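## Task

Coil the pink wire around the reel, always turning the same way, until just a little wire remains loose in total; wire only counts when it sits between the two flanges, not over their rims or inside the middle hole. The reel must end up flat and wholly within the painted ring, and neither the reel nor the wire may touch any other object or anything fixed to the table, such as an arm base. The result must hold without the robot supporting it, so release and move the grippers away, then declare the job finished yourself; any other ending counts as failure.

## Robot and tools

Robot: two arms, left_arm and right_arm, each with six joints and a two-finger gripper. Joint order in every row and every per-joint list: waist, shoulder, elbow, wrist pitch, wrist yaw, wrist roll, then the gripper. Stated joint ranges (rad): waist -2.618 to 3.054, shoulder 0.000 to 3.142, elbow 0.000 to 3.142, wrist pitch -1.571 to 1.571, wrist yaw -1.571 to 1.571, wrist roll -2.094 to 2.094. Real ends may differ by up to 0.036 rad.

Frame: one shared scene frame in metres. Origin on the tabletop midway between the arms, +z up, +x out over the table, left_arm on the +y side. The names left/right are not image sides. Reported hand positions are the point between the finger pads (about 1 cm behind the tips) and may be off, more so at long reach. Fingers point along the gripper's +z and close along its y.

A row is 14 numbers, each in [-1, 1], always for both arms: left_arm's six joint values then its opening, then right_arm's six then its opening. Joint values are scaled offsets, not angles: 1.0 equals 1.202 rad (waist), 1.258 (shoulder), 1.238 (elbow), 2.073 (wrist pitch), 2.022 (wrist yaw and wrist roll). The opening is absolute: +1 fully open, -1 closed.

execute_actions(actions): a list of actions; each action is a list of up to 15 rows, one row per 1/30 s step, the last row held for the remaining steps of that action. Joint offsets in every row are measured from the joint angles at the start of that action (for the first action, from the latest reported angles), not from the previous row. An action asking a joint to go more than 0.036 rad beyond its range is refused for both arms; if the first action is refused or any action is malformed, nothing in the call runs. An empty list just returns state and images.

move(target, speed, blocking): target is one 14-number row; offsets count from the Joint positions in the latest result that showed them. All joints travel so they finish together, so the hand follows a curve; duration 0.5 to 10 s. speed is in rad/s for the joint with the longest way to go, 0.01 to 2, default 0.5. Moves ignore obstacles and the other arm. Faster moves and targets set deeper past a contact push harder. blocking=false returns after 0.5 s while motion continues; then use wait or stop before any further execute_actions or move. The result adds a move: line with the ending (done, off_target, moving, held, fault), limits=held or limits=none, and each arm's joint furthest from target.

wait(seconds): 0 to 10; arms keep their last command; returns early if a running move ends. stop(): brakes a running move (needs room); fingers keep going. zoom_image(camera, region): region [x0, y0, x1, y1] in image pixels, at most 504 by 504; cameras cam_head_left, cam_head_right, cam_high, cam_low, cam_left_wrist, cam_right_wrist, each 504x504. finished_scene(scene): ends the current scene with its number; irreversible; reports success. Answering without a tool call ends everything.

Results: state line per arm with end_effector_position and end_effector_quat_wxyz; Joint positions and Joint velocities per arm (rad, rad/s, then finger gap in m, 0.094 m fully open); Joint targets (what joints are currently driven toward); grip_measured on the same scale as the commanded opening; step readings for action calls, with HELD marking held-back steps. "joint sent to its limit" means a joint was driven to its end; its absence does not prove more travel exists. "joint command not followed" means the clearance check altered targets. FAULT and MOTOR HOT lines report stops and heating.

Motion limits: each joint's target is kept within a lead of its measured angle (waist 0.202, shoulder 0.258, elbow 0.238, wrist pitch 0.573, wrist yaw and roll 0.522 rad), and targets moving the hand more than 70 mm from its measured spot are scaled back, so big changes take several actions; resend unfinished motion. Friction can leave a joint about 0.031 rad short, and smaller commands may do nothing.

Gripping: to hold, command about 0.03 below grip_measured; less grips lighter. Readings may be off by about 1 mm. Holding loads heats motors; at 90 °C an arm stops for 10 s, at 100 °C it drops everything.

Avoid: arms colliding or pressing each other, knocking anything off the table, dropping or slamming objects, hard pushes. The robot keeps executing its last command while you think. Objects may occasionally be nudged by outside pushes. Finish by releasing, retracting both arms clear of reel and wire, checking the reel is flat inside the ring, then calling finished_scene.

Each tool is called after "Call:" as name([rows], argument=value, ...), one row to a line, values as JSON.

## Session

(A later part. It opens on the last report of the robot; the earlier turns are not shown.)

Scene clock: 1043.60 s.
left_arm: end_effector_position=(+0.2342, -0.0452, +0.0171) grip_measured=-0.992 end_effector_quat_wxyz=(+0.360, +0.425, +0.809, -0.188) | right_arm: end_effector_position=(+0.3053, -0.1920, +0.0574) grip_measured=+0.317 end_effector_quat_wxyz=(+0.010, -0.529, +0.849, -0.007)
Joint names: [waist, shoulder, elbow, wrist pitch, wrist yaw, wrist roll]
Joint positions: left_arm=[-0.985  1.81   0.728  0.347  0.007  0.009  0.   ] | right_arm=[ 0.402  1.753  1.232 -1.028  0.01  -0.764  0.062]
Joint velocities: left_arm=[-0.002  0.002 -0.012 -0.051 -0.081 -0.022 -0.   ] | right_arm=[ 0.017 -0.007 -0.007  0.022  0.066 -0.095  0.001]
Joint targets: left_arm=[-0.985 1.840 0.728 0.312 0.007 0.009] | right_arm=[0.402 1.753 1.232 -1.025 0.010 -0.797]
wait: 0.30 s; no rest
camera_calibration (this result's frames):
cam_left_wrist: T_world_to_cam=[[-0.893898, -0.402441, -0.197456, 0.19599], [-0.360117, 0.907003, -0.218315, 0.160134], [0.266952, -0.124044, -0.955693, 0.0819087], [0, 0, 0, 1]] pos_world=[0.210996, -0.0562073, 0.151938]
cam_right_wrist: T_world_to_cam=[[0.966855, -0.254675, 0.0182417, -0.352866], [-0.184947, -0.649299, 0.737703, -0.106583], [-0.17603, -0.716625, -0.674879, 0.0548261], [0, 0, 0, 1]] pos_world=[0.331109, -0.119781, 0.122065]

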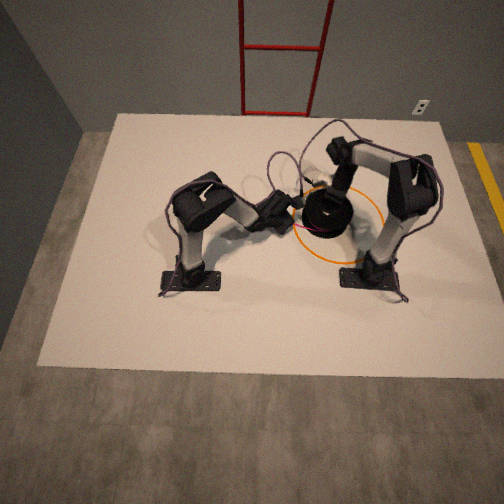

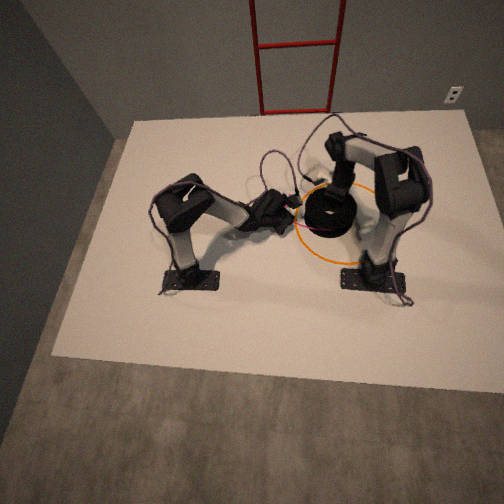

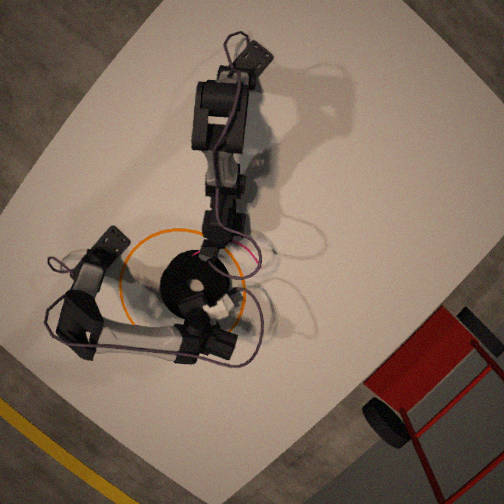

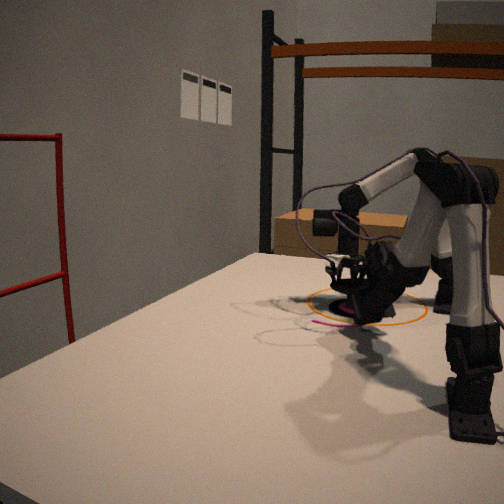

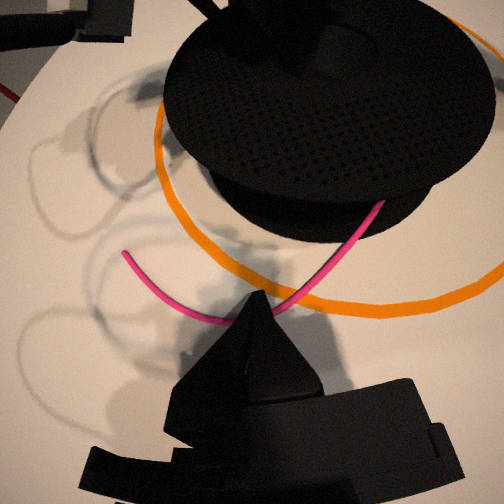

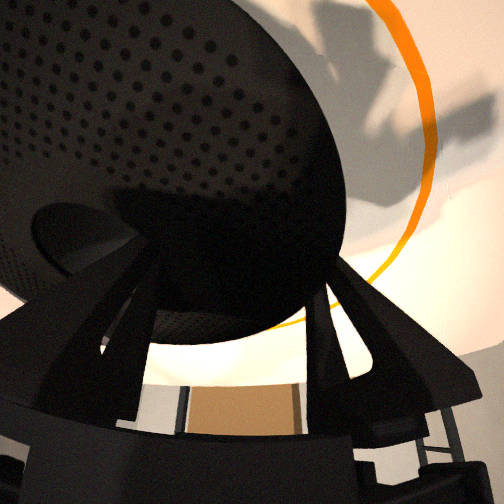

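Call:
execute_actions([
  [[0,-0.01,0,0,0,0,-1,0,0,0,0,0,-0.008,0.5],[0,-0.02,0,0,0,0,-1,0,0,0,0,0,-0.008,0.7],[0,-0.03,0,0,0,0,-1,0,-0.01,0,0,0,-0.008,0.9],[0,-0.04,0,0,0,0,-1,0,-0.025,0,0,0,-0.008,1],[0,-0.05,0,0,0,0,-1,0,-0.04,0,0,0,-0.008,1],[0.01,-0.06,0,0,0,0,-1,0,-0.055,0,0,0,-0.008,1],[0.025,-0.07,0,0,0,0,-1,0,-0.07,0,0,0,-0.008,1],[0.045,-0.076,0,0,0,0,-1,0,-0.085,0,0,0,-0.008,1],[0.065,-0.076,0,0,0,0,-1,0,-0.10,0,0,0,-0.008,1],[0.085,-0.076,0,0,0,0,-1,0,-0.105,0,0,0,-0.008,1],[0.105,-0.076,0,0,0,0,-1,0,-0.105,0,0,0,0.05,1],[0.125,-0.076,0,0,0,0,-1,0,-0.105,0,0,0,0.12,1],[0.145,-0.076,0,0,0,0,-1,0,-0.105,0,0,0,0.2,1],[0.16,-0.076,0,0,0,0,-1,0,-0.105,0,0,0,0.3,1],[0.17,-0.076,0,0,0,0,-1,0,-0.105,0,0,0,1,1]],
  [[0.03,0,0.03,-0.01,0,0,-0.9,0.018,-0.03,-0.01,-0.009,0,1,1],[0.03,0.01,0.055,-0.02,0,0,-0.8,0.037,-0.055,-0.03,-0.018,0,1,1],[0.03,0.025,0.08,-0.03,0,0,-0.7,0.055,-0.08,-0.05,-0.027,0,1,1],[0.03,0.04,0.105,-0.04,0,0,-0.6,0.074,-0.105,-0.07,-0.036,0,1,1],[0.03,0.055,0.13,-0.05,0,0,-0.5,0.092,-0.13,-0.09,-0.045,0,1,1],[0.03,0.07,0.155,-0.06,0,0,-0.4,0.11,-0.155,-0.11,-0.054,0,1,1],[0.03,0.085,0.18,-0.07,0,0,-0.3,0.13,-0.18,-0.13,-0.063,0,1,1],[0.03,0.1,0.2,-0.08,0,0,-0.3,0.148,-0.2,-0.15,-0.072,0,1,1],[0.03,0.115,0.22,-0.09,0,0,-0.3,0.166,-0.22,-0.17,-0.081,0,1,1],[0.03,0.124,0.22,-0.095,0,0,-0.3,0.185,-0.227,-0.183,-0.09,0,1,1]],
  [[0.008,0.02,0.02,-0.005,0,0,-0.3,0.01,-0.012,-0.012,-0.005,0,0.445,1]],
])

Scene clock: 1164.23 s.
left_arm: end_effector_position=(+0.3475, -0.0256, +0.0666) grip_measured=-0.302 end_effector_quat_wxyz=(+0.409, +0.331, +0.835, -0.161) | right_arm: end_effector_position=(+0.1998, -0.1791, +0.1028) grip_measured=+1.000 end_effector_quat_wxyz=(+0.013, +0.608, +0.794, +0.021)
Joint names: [waist, shoulder, elbow, wrist pitch, wrist yaw, wrist roll]
Joint positions: left_arm=[-0.773  1.861  0.988  0.213  0.007  0.009  0.033] | right_arm=[ 0.618  1.351  1.021 -1.191  0.01   1.873  0.094]
Joint velocities: left_arm=[ 0.002  0.002 -0.007  0.022 -0.081 -0.007  0.001] | right_arm=[-0.007 -0.002  0.002  0.007 -0.037  0.3    0.   ]
Joint targets: left_arm=[-0.764 1.881 1.013 0.206 0.007 0.009] | right_arm=[0.630 1.336 1.006 -1.199 0.010 1.923]
Step readings (joint positions; steps 1 to 15: 1st action; 16 to 30: 2nd action; 31 to 45: 3rd action):
0: left_arm=[-0.985 1.810 0.728 0.347 0.007 0.009] | right_arm=[0.402 1.753 1.232 -1.028 0.010 -0.777]
1: left_arm=[-0.985 1.810 0.728 0.347 0.007 0.009] | right_arm=[0.402 1.753 1.232 -1.028 0.010 -0.777]
2: left_arm=[-0.985 1.809 0.728 0.347 0.007 0.009] | right_arm=[0.402 1.753 1.232 -1.028 0.010 -0.777]
4: left_arm=[-0.985 1.799 0.728 0.347 0.007 0.009] | right_arm=[0.402 1.752 1.232 -1.028 0.010 -0.777]
8: left_arm=[-0.975 1.748 0.728 0.347 0.008 0.009] | right_arm=[0.402 1.707 1.232 -1.028 0.010 -0.777]
15: left_arm=[-0.812 1.723 0.728 0.354 0.009 0.009] | right_arm=[0.402 1.627 1.232 -1.028 0.010 -0.467]
16: left_arm=[-0.793 1.723 0.730 0.352 0.008 0.009] | right_arm=[0.403 1.625 1.232 -1.029 0.010 -0.368]
17: left_arm=[-0.781 1.723 0.739 0.344 0.008 0.009] | right_arm=[0.409 1.617 1.228 -1.029 0.010 -0.268]
19: left_arm=[-0.773 1.733 0.781 0.320 0.007 0.009] | right_arm=[0.440 1.573 1.198 -1.035 0.011 -0.069]
23: left_arm=[-0.773 1.792 0.915 0.283 0.007 0.009] | right_arm=[0.538 1.438 1.108 -1.087 0.011 0.329]
30: left_arm=[-0.773 1.856 0.988 0.217 0.007 0.009] | right_arm=[0.618 1.351 1.021 -1.188 0.010 1.023]
31: left_arm=[-0.773 1.859 0.988 0.213 0.007 0.009] | right_arm=[0.618 1.351 1.021 -1.191 0.010 1.123]
32: left_arm=[-0.773 1.861 0.988 0.213 0.007 0.009] | right_arm=[0.618 1.351 1.021 -1.191 0.010 1.222]
34: left_arm=[-0.773 1.861 0.988 0.213 0.007 0.009] | right_arm=[0.618 1.351 1.021 -1.191 0.010 1.421]
38: left_arm=[-0.773 1.861 0.988 0.213 0.007 0.009] | right_arm=[0.618 1.351 1.021 -1.191 0.010 1.713]
45: Joint positions above
camera_calibration (this result's frames):
cam_left_wrist: T_world_to_cam=[[-0.778112, -0.591737, -0.210686, 0.270713], [-0.52883, 0.79815, -0.288609, 0.254493], [0.33894, -0.113154, -0.933979, 0.0752547], [0, 0, 0, 1]] pos_world=[0.319721, -0.0344176, 0.200771]
cam_right_wrist: T_world_to_cam=[[-0.893602, -0.445482, -0.0549627, 0.0966383], [-0.337616, 0.586387, 0.736319, 0.100733], [-0.295787, 0.676533, -0.674399, 0.349531], [0, 0, 0, 1]] pos_world=[0.223752, -0.252487, 0.166863]

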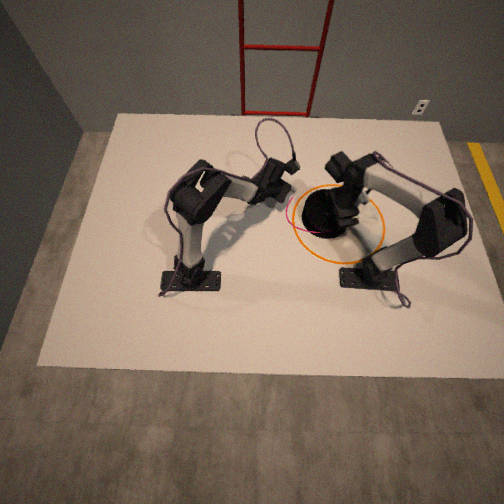

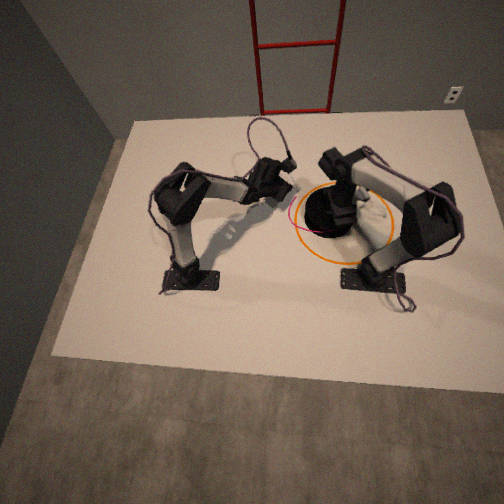

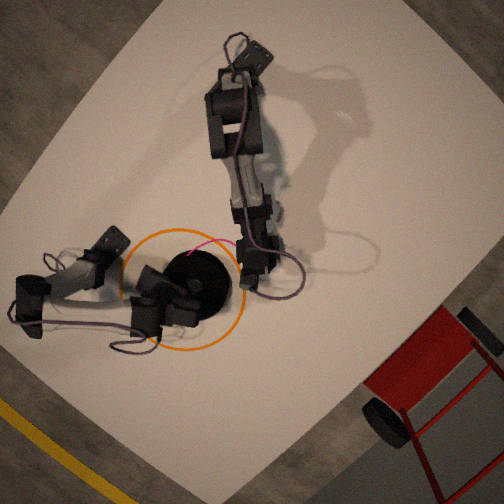

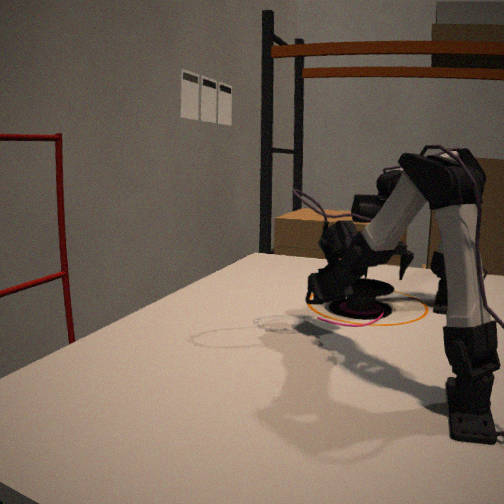

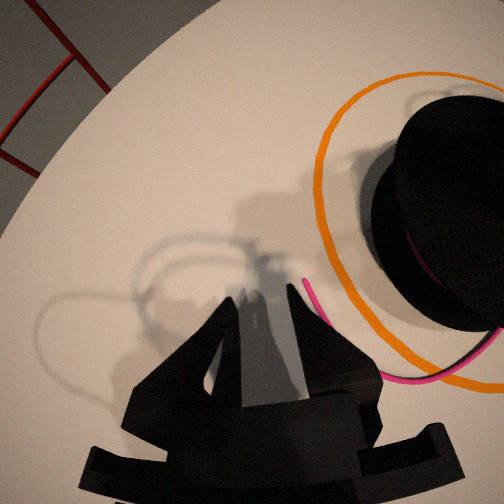

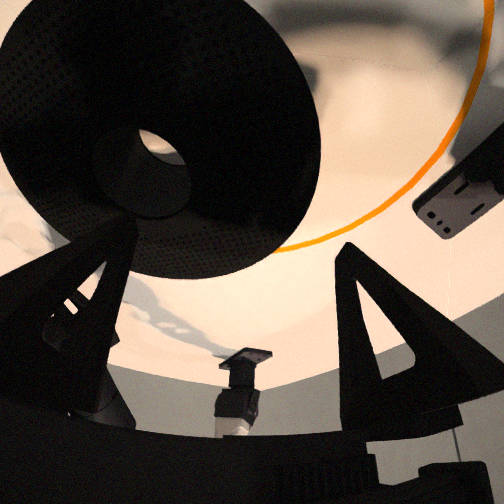

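Call:
execute_actions([
  [[-0.015,0.016,0.02,0,0,0,-0.3,0,0.004,-0.013,0.009,0,0.022,1],[-0.03,0.02,0.03,0,0,0,-0.3,0,0.009,-0.026,0.018,0,0.022,1],[-0.045,0.03,0.04,0,0,0,-0.3,0,0.013,-0.04,0.027,0,0.022,1],[-0.058,0.042,0.045,0,0,0,-0.3,0,0.018,-0.053,0.036,0,0.022,1],[-0.066,0.054,0.045,0,0,0,-0.3,0,0.022,-0.066,0.045,0,0.022,1],[-0.066,0.066,0.045,0,0,0,-0.3,0,0.027,-0.079,0.054,0,0.022,1],[-0.066,0.078,0.045,0,0,0,-0.3,0,0.031,-0.092,0.063,0,0.022,1],[-0.066,0.09,0.045,0,0,0,-0.3,0,0.036,-0.105,0.072,0,0.022,1],[-0.066,0.1,0.045,0,0,0,-0.3,0,0.04,-0.118,0.08,0,0.022,1],[-0.066,0.108,0.045,0,0,0,-0.3,0,0.045,-0.127,0.087,0,0.022,1],[-0.066,0.114,0.045,0,0,0,-0.3,0,0.045,-0.131,0.087,0,0.022,1],[-0.066,0.119,0.045,0,0,0,-0.3,0,0.045,-0.131,0.087,0,0.022,1],[-0.066,0.123,0.045,0,0,0,-0.3,0,0.045,-0.131,0.087,0,0.022,1]],
])

Call:
execute_actions(actions=[])

Scene clock: 1192.17 s.
left_arm: end_effector_position=(+0.3228, -0.0591, +0.0200) grip_measured=-0.302 end_effector_quat_wxyz=(+0.368, +0.372, +0.836, -0.163) | right_arm: end_effector_position=(+0.1904, -0.1851, +0.0566) grip_measured=+1.000 end_effector_quat_wxyz=(+0.004, +0.624, +0.781, -0.004)
Joint names: [waist, shoulder, elbow, wrist pitch, wrist yaw, wrist roll]
Joint positions: left_arm=[-0.856  1.999  1.033  0.224  0.007  0.009  0.033] | right_arm=[ 0.618  1.396  0.87  -1.051  0.01   1.915  0.094]
Joint velocities: left_arm=[ 0.007  0.095 -0.007 -0.037  0.022  0.022 -0.   ] | right_arm=[ 0.002 -0.007 -0.017  0.168 -0.066  0.022  0.   ]
Joint targets: left_arm=[-0.853 2.016 1.044 0.213 0.007 0.009] | right_arm=[0.618 1.408 0.858 -1.010 0.010 1.918]
Step readings (joint positions):
0: left_arm=[-0.773 1.861 0.988 0.213 0.007 0.009] | right_arm=[0.618 1.351 1.021 -1.191 0.010 1.915]
1: left_arm=[-0.774 1.861 0.988 0.213 0.007 0.009] | right_arm=[0.618 1.351 1.021 -1.191 0.010 1.915]
2: left_arm=[-0.777 1.861 0.991 0.213 0.007 0.009] | right_arm=[0.618 1.351 1.019 -1.187 0.010 1.915]
4: left_arm=[-0.797 1.871 1.007 0.213 0.006 0.009] | right_arm=[0.618 1.351 1.002 -1.168 0.010 1.915]
8: left_arm=[-0.849 1.915 1.033 0.225 0.007 0.009] | right_arm=[0.618 1.364 0.938 -1.117 0.010 1.915]
15: Joint positions above
camera_calibration (this result's frames):
cam_left_wrist: T_world_to_cam=[[-0.835733, -0.513053, -0.195771, 0.24487], [-0.474987, 0.85429, -0.211131, 0.2391], [0.275567, -0.0834607, -0.957652, 0.0589191], [0, 0, 0, 1]] pos_world=[0.30198, -0.0737122, 0.154844]
cam_right_wrist: T_world_to_cam=[[-0.912662, -0.408715, -0.000802917, 0.0903496], [-0.278365, 0.620148, 0.733437, 0.130174], [-0.299269, 0.669603, -0.679757, 0.319371], [0, 0, 0, 1]] pos_world=[0.214272, -0.257652, 0.121693]

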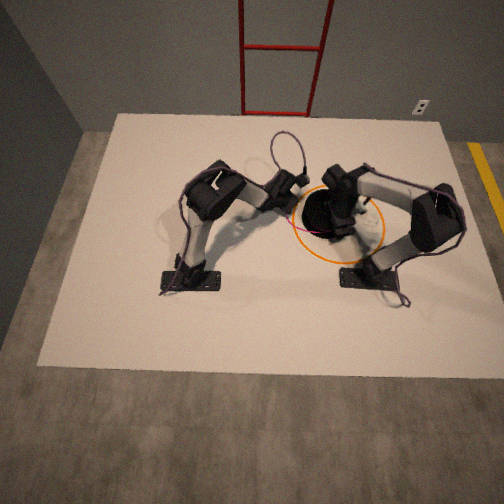

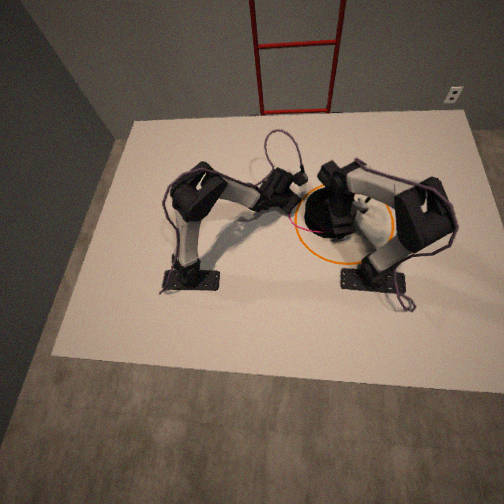

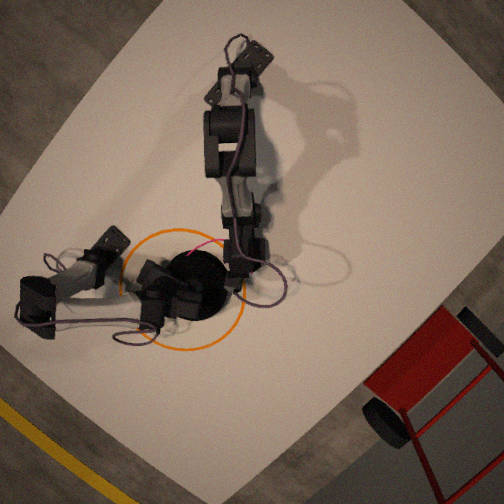

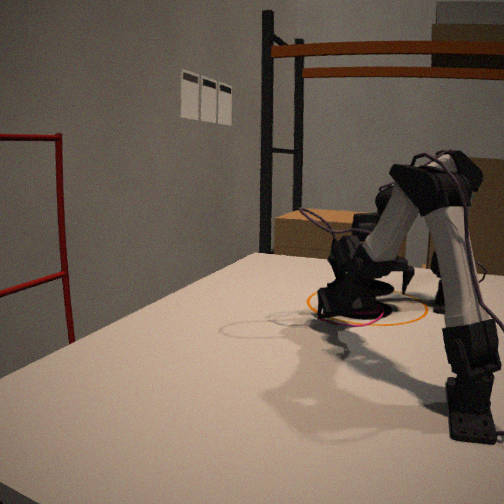

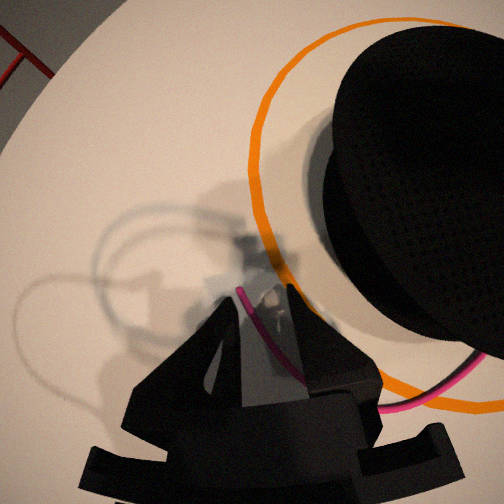

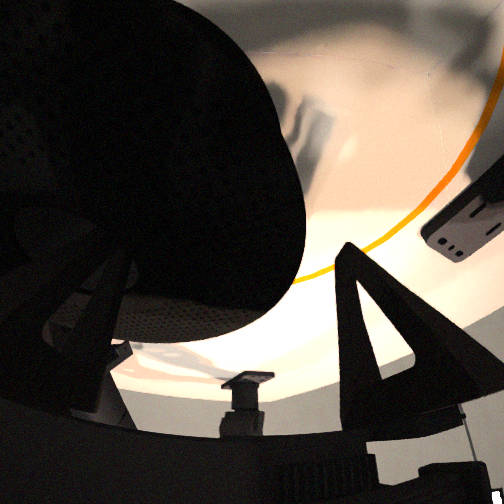

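Scene clock: 1192.17 s.
left_arm: end_effector_position=(+0.3228, -0.0591, +0.0200) grip_measured=-0.302 end_effector_quat_wxyz=(+0.368, +0.372, +0.836, -0.163) | right_arm: end_effector_position=(+0.1904, -0.1851, +0.0566) grip_measured=+1.000 end_effector_quat_wxyz=(+0.004, +0.624, +0.781, -0.004)
Joint names: [waist, shoulder, elbow, wrist pitch, wrist yaw, wrist roll]
Joint positions: left_arm=[-0.856  1.999  1.033  0.224  0.007  0.009  0.033] | right_arm=[ 0.618  1.396  0.87  -1.051  0.01   1.915  0.094]
Joint velocities: left_arm=[ 0.007  0.095 -0.007 -0.037  0.022  0.022 -0.   ] | right_arm=[ 0.002 -0.007 -0.017  0.168 -0.066  0.022  0.   ]
Joint targets: left_arm=[-0.853 2.016 1.044 0.213 0.007 0.009] | right_arm=[0.618 1.408 0.858 -1.010 0.010 1.918]
camera_calibration (this result's frames):
cam_left_wrist: T_world_to_cam=[[-0.835733, -0.513053, -0.195771, 0.24487], [-0.474987, 0.85429, -0.211131, 0.2391], [0.275567, -0.0834607, -0.957652, 0.0589191], [0, 0, 0, 1]] pos_world=[0.30198, -0.0737122, 0.154844]
cam_right_wrist: T_world_to_cam=[[-0.912662, -0.408715, -0.000802917, 0.0903496], [-0.278365, 0.620148, 0.733437, 0.130174], [-0.299269, 0.669603, -0.679757, 0.319371], [0, 0, 0, 1]] pos_world=[0.214272, -0.257652, 0.121693]

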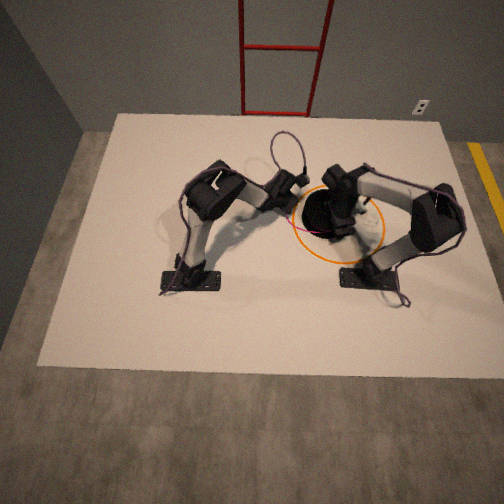

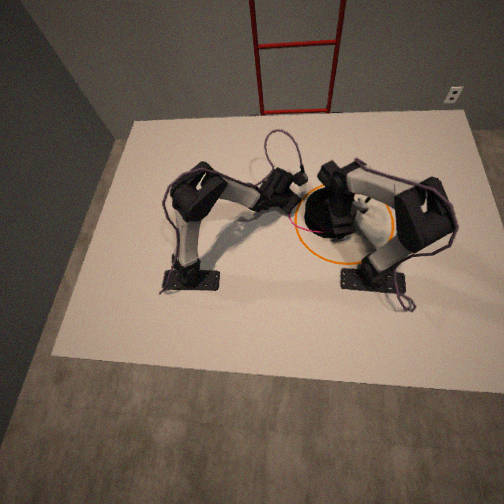

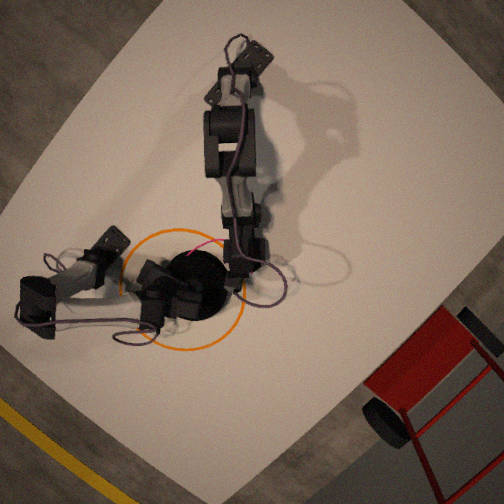

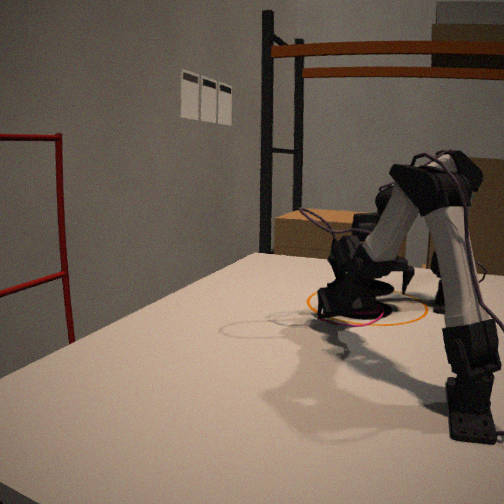

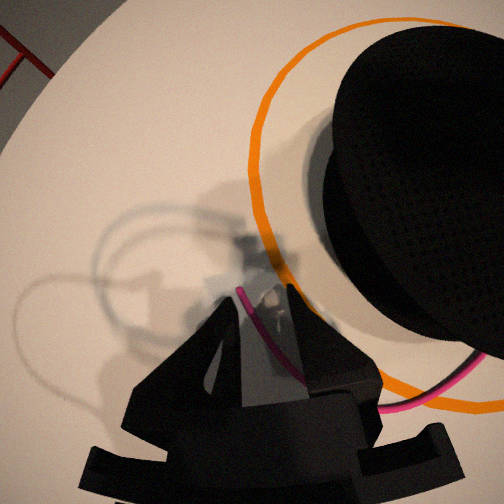

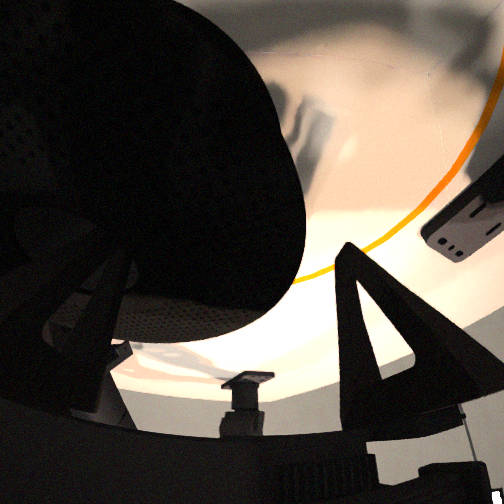

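Call:
execute_actions([
  [[0,0.018,0.009,-0.006,0,0,-0.3,0,0.009,-0.009,0.02,0,0,0.8],[0,0.022,0.009,-0.008,0,0,-0.3,0,0.009,-0.009,0.02,0,0,0.7],[0,0.026,0.009,-0.01,0,0,-0.3,0,0.009,-0.009,0.02,0,0,0.6],[0,0.03,0.009,-0.01,0,0,-0.3,0,0.009,-0.009,0.02,0,0,0.5],[0,0.03,0.009,-0.01,0,0,-0.4,0,0.009,-0.009,0.02,0,0,0.42],[0,0.03,0.009,-0.01,0,0,-0.5,0,0.009,-0.009,0.02,0,0,0.36],[0,0.03,0.009,-0.01,0,0,-0.6,0,0.009,-0.009,0.02,0,0,0.29],[0,0.03,0.009,-0.01,0,0,-0.7,0,0.009,-0.009,0.02,0,0,0.29],[0,0.03,0.009,-0.01,0,0,-0.78,0,0.009,-0.009,0.02,0,0,0.29],[0,0.03,0.009,-0.01,0,0,-0.85,0,0.009,-0.009,0.02,0,0,0.29],[0,0.03,0.009,-0.01,0,0,-0.9,0,0.009,-0.009,0.02,0,0,0.29],[0,0.03,0.009,-0.01,0,0,-0.96,0,0.009,-0.009,0.02,0,0,0.29]],
])

Scene clock: 1200.67 s.
left_arm: end_effector_position=(+0.3222, -0.0584, +0.0146) grip_measured=-0.950 end_effector_quat_wxyz=(+0.364, +0.373, +0.838, -0.161) | right_arm: end_effector_position=(+0.1971, -0.1808, +0.0567) grip_measured=+0.315 end_effector_quat_wxyz=(+0.009, +0.624, +0.781, +0.011)
Joint names: [waist, shoulder, elbow, wrist pitch, wrist yaw, wrist roll]
Joint positions: left_arm=[-0.856  2.011  1.033  0.225  0.007  0.009  0.002] | right_arm=[ 0.618  1.396  0.87  -1.019  0.01   1.915  0.062]
Joint velocities: left_arm=[0.007 0.002 0.002 0.037 0.007 0.022 0.   ] | right_arm=[ 0.002 -0.002 -0.017 -0.037  0.007 -0.051 -0.001]
Joint targets: left_arm=[-0.856 2.037 1.044 0.204 0.007 0.009] | right_arm=[0.618 1.407 0.859 -1.010 0.010 1.915]
Step readings (joint positions):
0: left_arm=[-0.856 2.001 1.033 0.224 0.007 0.009] | right_arm=[0.618 1.396 0.870 -1.026 0.010 1.915]
1: left_arm=[-0.856 2.001 1.033 0.224 0.007 0.009] | right_arm=[0.618 1.396 0.870 -1.026 0.010 1.915]
2: left_arm=[-0.856 2.001 1.033 0.224 0.007 0.009] | right_arm=[0.618 1.396 0.870 -1.026 0.010 1.915]
4: left_arm=[-0.856 2.002 1.033 0.224 0.007 0.009] | right_arm=[0.618 1.396 0.870 -1.023 0.010 1.915]
8: left_arm=[-0.856 2.011 1.033 0.225 0.007 0.009] | right_arm=[0.618 1.396 0.870 -1.019 0.010 1.915]
15: Joint positions above
camera_calibration (this result's frames):
cam_left_wrist: T_world_to_cam=[[-0.837143, -0.511524, -0.193738, 0.244153], [-0.476479, 0.855908, -0.200972, 0.237474], [0.268624, -0.0759299, -0.960248, 0.0567561], [0, 0, 0, 1]] pos_world=[0.302296, -0.0740558, 0.149527]
cam_right_wrist: T_world_to_cam=[[-0.912357, -0.408074, -0.0328814, 0.100113], [-0.298236, 0.607462, 0.736237, 0.130795], [-0.280465, 0.681517, -0.675924, 0.316805], [0, 0, 0, 1]] pos_world=[0.219199, -0.254508, 0.121132]

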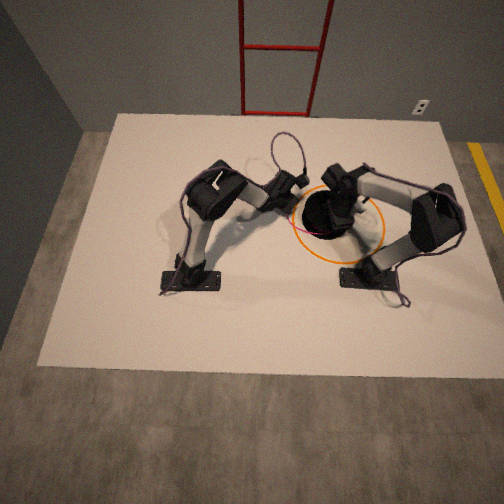

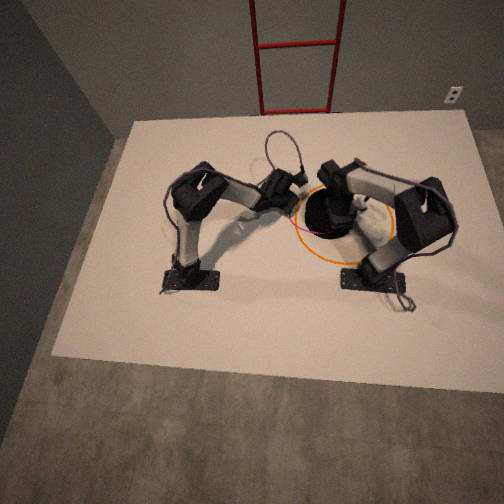

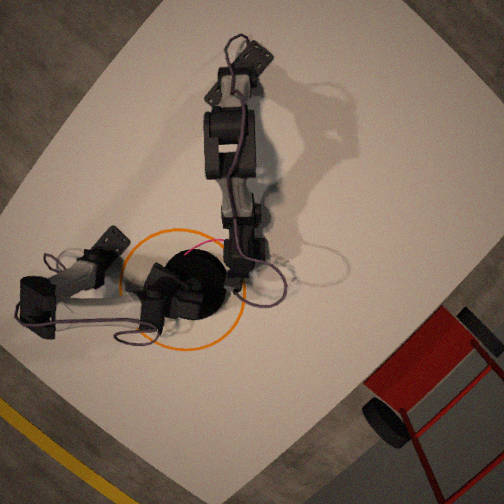

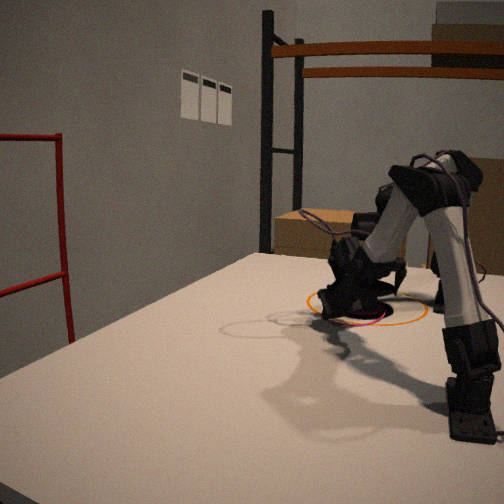

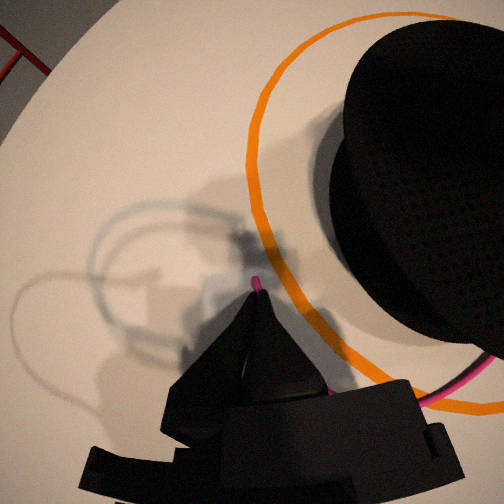

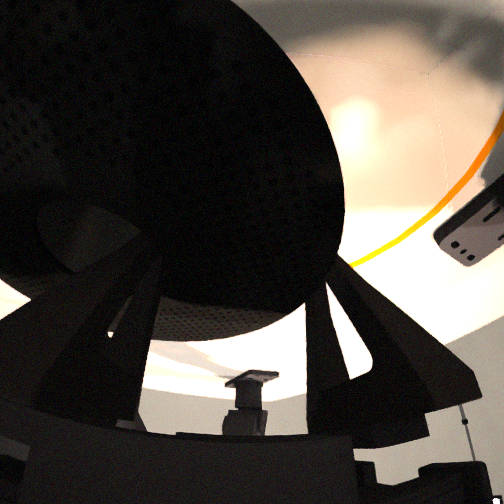

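Call:
execute_actions([
  [[0,0.01,0,0,0,0,-0.985,0,0.008,0,0,0,-0.03,0.29],[0,0,0,0,0,0,-0.985,-0.01,0.008,0,0,0,-0.065,0.29],[0,-0.008,0,0,0,0,-0.985,-0.02,0.008,0,0,0,-0.10,0.29],[0,-0.015,0,0,0,0,-0.985,-0.031,0.008,0,0,0,-0.135,0.29],[0,-0.022,0,0,0,0,-0.985,-0.042,0.008,0,0,0,-0.17,0.29],[0,-0.029,0,0,0,0,-0.985,-0.053,0.008,0,0,0,-0.20,0.29],[0,-0.029,0,0,0,0,-0.985,-0.064,0.008,0,0,0,-0.23,0.29],[0,-0.029,0,0,0,0,-0.985,-0.075,0.008,0,0,0,-0.26,0.29],[0,-0.029,0,0,0,0,-0.985,-0.086,0.008,0,0,0,-0.29,0.29],[0,-0.029,0,0,0,0,-0.985,-0.097,0.008,0,0,0,-0.32,0.29],[0,-0.029,0,0,0,0,-0.985,-0.108,0.008,0,0,0,-0.35,0.29],[0,-0.029,0,0,0,0,-0.985,-0.119,0.008,0.004,0,0,-0.38,0.29],[0,-0.029,0,0,0,0,-0.985,-0.13,0.008,0.008,0,0,-0.41,0.29],[0,-0.029,0,0,0,0,-0.985,-0.14,0.008,0.008,0,0,-0.435,0.29],[0,-0.029,0,0,0,0,-0.985,-0.15,0.008,0.008,0,0,-0.46,0.29]],
  [[0,0,0,0,0,0,-0.985,-0.03,0.014,0.014,0,0,-0.13,0.29],[0,0,0,0,0,0,-0.985,-0.04,0.02,0.02,0,0,-0.15,0.29],[0,0,0,0,0,0,-0.985,-0.05,0.026,0.025,0,0,-0.17,0.29],[0,0,0,0,0,0,-0.985,-0.06,0.032,0.03,0,0,-0.19,0.29],[0,0,0,0,0,0,-0.985,-0.07,0.038,0.035,0,0,-0.21,0.29],[0,0,0,0,0,0,-0.985,-0.08,0.044,0.04,0,0,-0.23,0.29],[0,0,0,0,0,0,-0.985,-0.09,0.05,0.045,0,0,-0.25,0.29],[0,0,0,0,0,0,-0.985,-0.1,0.056,0.05,0,0,-0.27,0.29],[0,0,0,0,0,0,-0.985,-0.108,0.062,0.055,0,0,-0.29,0.29],[0,0,0,0,0,0,-0.985,-0.115,0.068,0.06,0,0,-0.305,0.29],[0,0,0,0,0,0,-0.985,-0.115,0.074,0.065,0,0,-0.316,0.29],[0,0,0,0,0,0,-0.985,-0.115,0.078,0.069,0,0,-0.316,0.29]],
])

Scene clock: 1256.30 s.
left_arm: end_effector_position=(+0.3238, -0.0604, +0.0273) grip_measured=-0.970 end_effector_quat_wxyz=(+0.375, +0.371, +0.833, -0.166) | right_arm: end_effector_position=(+0.2389, -0.2323, +0.0570) grip_measured=+0.315 end_effector_quat_wxyz=(+0.009, +0.188, +0.982, +0.001)
Joint names: [waist, shoulder, elbow, wrist pitch, wrist yaw, wrist roll]
Joint positions: left_arm=[-0.856  1.985  1.033  0.226  0.008  0.009  0.001] | right_arm=[ 0.337  1.475  0.939 -1.019  0.006  0.663  0.062]
Joint velocities: left_arm=[ 0.002 -0.007  0.012 -0.051 -0.037 -0.007 -0.   ] | right_arm=[-0.007  0.017  0.027  0.051 -0.081 -0.403 -0.001]
Joint targets: left_arm=[-0.856 1.985 1.033 0.226 0.008 0.009] | right_arm=[0.329 1.494 0.956 -1.021 0.007 0.589]
Step readings (joint positions; steps 1 to 15: 1st action; 16 to 30: 2nd action):
0: left_arm=[-0.856 2.011 1.033 0.225 0.007 0.009] | right_arm=[0.618 1.396 0.870 -1.019 0.010 1.915]
1: left_arm=[-0.856 2.011 1.033 0.226 0.008 0.009] | right_arm=[0.618 1.396 0.870 -1.019 0.010 1.908]
2: left_arm=[-0.856 2.011 1.033 0.226 0.008 0.009] | right_arm=[0.617 1.396 0.870 -1.019 0.011 1.889]
4: left_arm=[-0.856 2.010 1.033 0.226 0.008 0.009] | right_arm=[0.608 1.396 0.870 -1.019 0.010 1.820]
8: left_arm=[-0.856 1.995 1.033 0.226 0.008 0.009] | right_arm=[0.559 1.396 0.870 -1.019 0.008 1.623]
15: left_arm=[-0.856 1.985 1.033 0.226 0.008 0.009] | right_arm=[0.467 1.396 0.870 -1.022 0.007 1.228]
16: left_arm=[-0.856 1.985 1.033 0.226 0.008 0.009] | right_arm=[0.456 1.396 0.870 -1.022 0.007 1.178]
17: left_arm=[-0.856 1.985 1.033 0.226 0.008 0.009] | right_arm=[0.446 1.396 0.870 -1.022 0.007 1.131]
19: left_arm=[-0.856 1.985 1.033 0.226 0.008 0.009] | right_arm=[0.425 1.403 0.877 -1.024 0.006 1.040]
23: left_arm=[-0.856 1.985 1.033 0.226 0.008 0.009] | right_arm=[0.377 1.435 0.904 -1.022 0.006 0.868]
30: Joint positions above
camera_calibration (this result's frames):
cam_left_wrist: T_world_to_cam=[[-0.833907, -0.515025, -0.198362, 0.245842], [-0.472151, 0.851841, -0.226803, 0.241571], [0.285782, -0.0954755, -0.953527, 0.0613944], [0, 0, 0, 1]] pos_world=[0.301522, -0.0733041, 0.162096]
cam_right_wrist: T_world_to_cam=[[-0.177948, -0.984017, -0.00675662, -0.193465], [-0.674496, 0.11697, 0.728953, 0.150718], [-0.716512, 0.134273, -0.68453, 0.341353], [0, 0, 0, 1]] pos_world=[0.311815, -0.253837, 0.122493]

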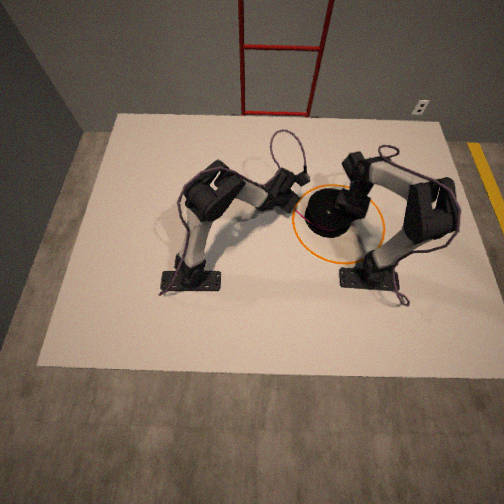

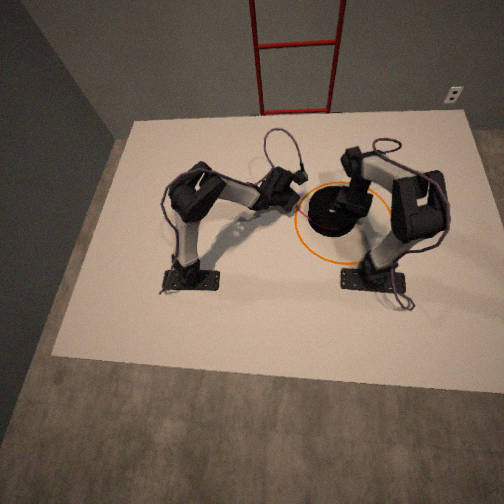

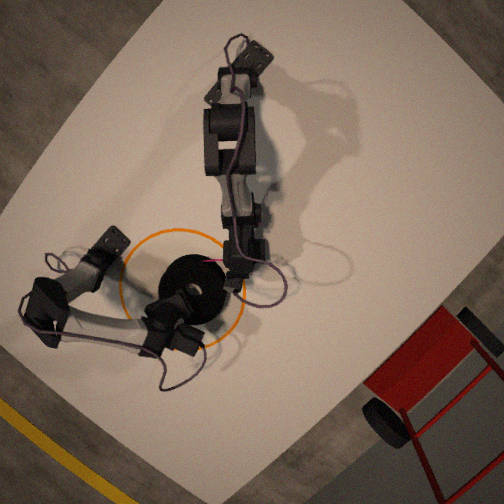

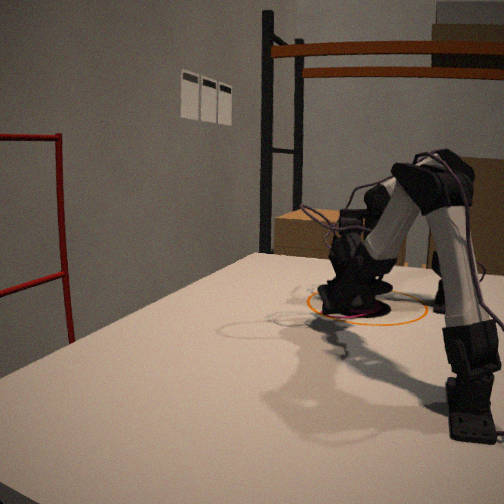

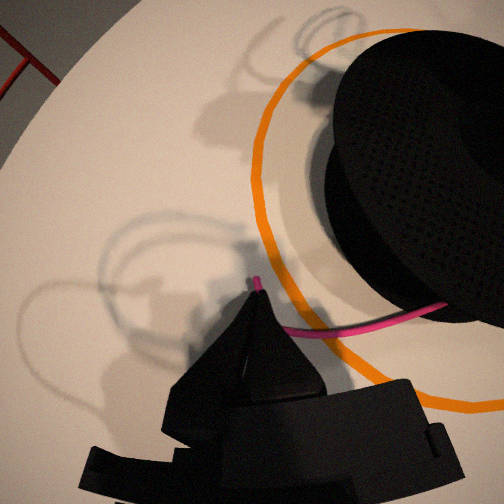

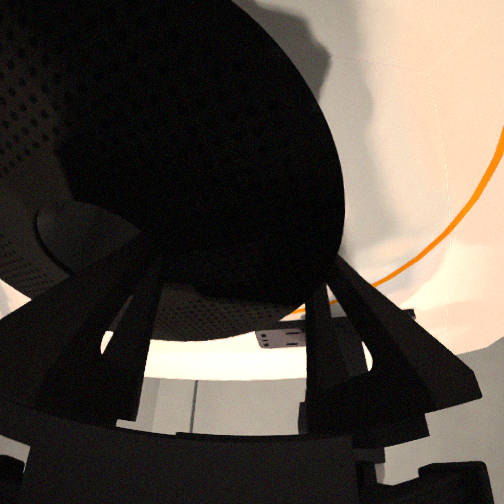

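Call:
execute_actions([
  [[-0.008,0,0,0,0,0,-0.985,-0.01,0.02,0.02,0,0,-0.07,0.29],[-0.013,0,0,0,0,0,-0.985,-0.014,0.027,0.027,0,0,-0.10,0.29],[-0.018,0,0,0,0,0,-0.985,-0.018,0.034,0.034,0,0,-0.13,0.29],[-0.023,0,0,0,0,0,-0.985,-0.022,0.041,0.041,0,0,-0.16,0.29],[-0.028,0,0,0,0,0,-0.985,-0.026,0.048,0.048,0,0,-0.19,0.29],[-0.033,0,0,0,0,0,-0.985,-0.03,0.056,0.055,0,0,-0.22,0.29],[-0.038,0,0,0,0,0,-0.985,-0.034,0.064,0.062,0,0,-0.245,0.29],[-0.043,0,0,0,0,0,-0.985,-0.038,0.072,0.07,0,0,-0.27,0.29],[-0.048,0,0,0,0,0,-0.985,-0.042,0.08,0.077,0,0,-0.295,0.29],[-0.053,0,0,0,0,0,-0.985,-0.046,0.088,0.085,0,0,-0.315,0.29],[-0.058,0,0,0,0,0,-0.985,-0.049,0.096,0.092,0,0,-0.335,0.29],[-0.062,0,0,0,0,0,-0.985,-0.049,0.104,0.1,0,0,-0.351,0.29],[-0.065,0,0,0,0,0,-0.985,-0.049,0.11,0.106,0,0,-0.351,0.29]],
])

Scene clock: 1269.70 s.
left_arm: end_effector_position=(+0.2960, -0.0841, +0.0273) grip_measured=-0.970 end_effector_quat_wxyz=(+0.369, +0.401, +0.819, -0.180) | right_arm: end_effector_position=(+0.2706, -0.2375, +0.0576) grip_measured=+0.315 end_effector_quat_wxyz=(+0.007, -0.090, +0.996, -0.004)
Joint names: [waist, shoulder, elbow, wrist pitch, wrist yaw, wrist roll]
Joint positions: left_arm=[-0.929  1.985  1.033  0.226  0.008  0.009  0.001] | right_arm=[ 0.287  1.59   1.052 -1.02   0.009  0.055  0.062]
Joint velocities: left_arm=[-0.081  0.007  0.012 -0.007  0.022  0.022 -0.001] | right_arm=[-0.007  0.076  0.095 -0.022 -0.051 -0.637 -0.   ]
Joint targets: left_arm=[-0.934 1.985 1.033 0.226 0.008 0.009] | right_arm=[0.278 1.613 1.070 -1.019 0.006 -0.047]
Step readings (joint positions):
0: left_arm=[-0.856 1.985 1.033 0.226 0.008 0.009] | right_arm=[0.337 1.475 0.939 -1.019 0.006 0.602]
1: left_arm=[-0.856 1.985 1.033 0.226 0.008 0.009] | right_arm=[0.337 1.475 0.939 -1.019 0.006 0.592]
2: left_arm=[-0.858 1.985 1.033 0.226 0.008 0.009] | right_arm=[0.335 1.478 0.942 -1.020 0.006 0.571]
4: left_arm=[-0.864 1.985 1.033 0.226 0.008 0.009] | right_arm=[0.329 1.492 0.955 -1.020 0.006 0.506]
8: left_arm=[-0.889 1.985 1.033 0.226 0.008 0.009] | right_arm=[0.309 1.531 0.992 -1.020 0.007 0.327]
15: Joint positions above
camera_calibration (this result's frames):
cam_left_wrist: T_world_to_cam=[[-0.869187, -0.452952, -0.198362, 0.226133], [-0.408887, 0.883953, -0.226803, 0.232589], [0.278074, -0.116026, -0.953527, 0.0676311], [0, 0, 0, 1]] pos_world=[0.272848, -0.0953229, 0.162096]
cam_right_wrist: T_world_to_cam=[[0.369707, -0.929131, 0.00563249, -0.328814], [-0.633533, -0.247643, 0.733014, 0.0743497], [-0.679671, -0.274568, -0.680191, 0.257863], [0, 0, 0, 1]] pos_world=[0.34393, -0.216298, 0.122749]

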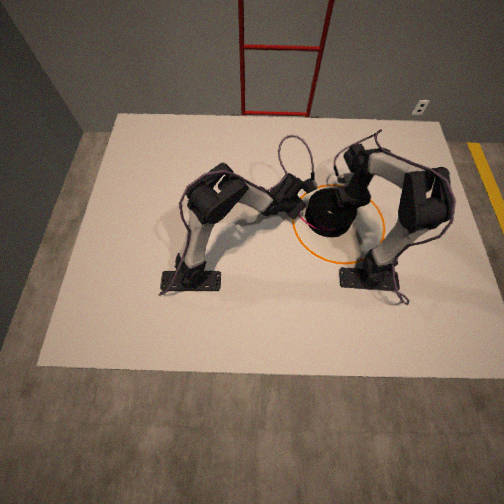

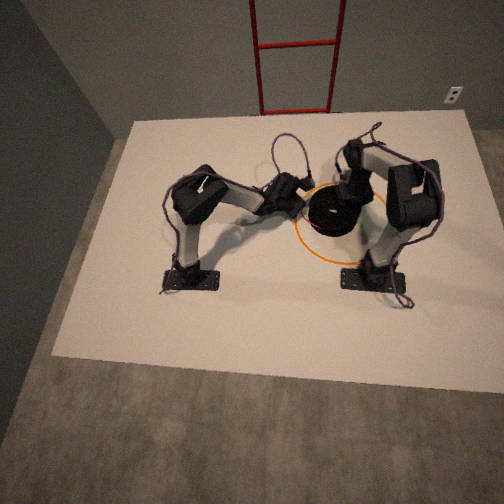

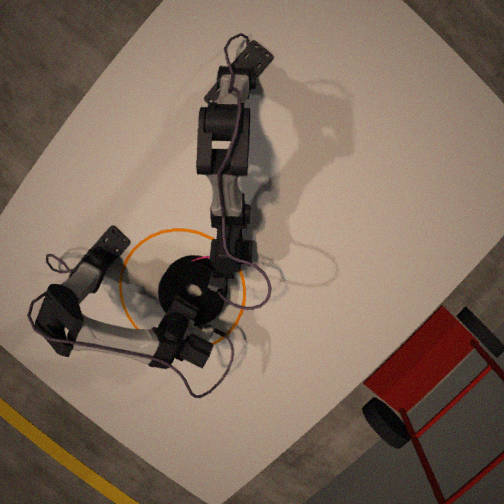

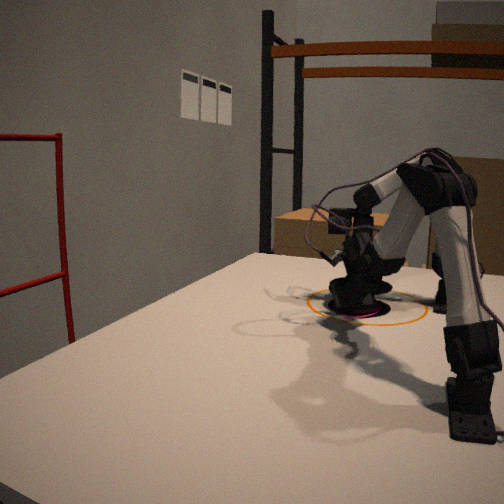

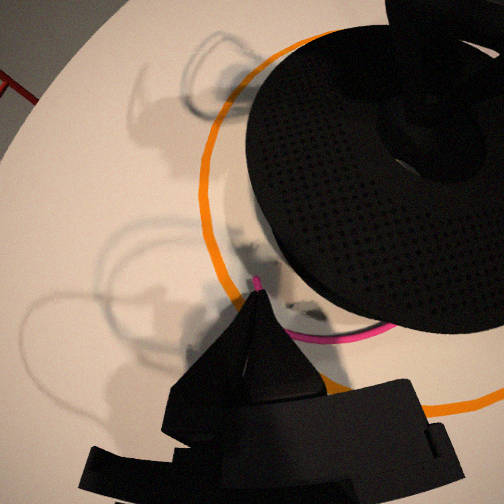

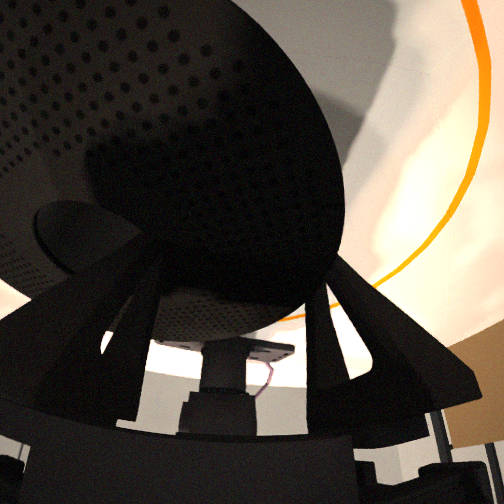

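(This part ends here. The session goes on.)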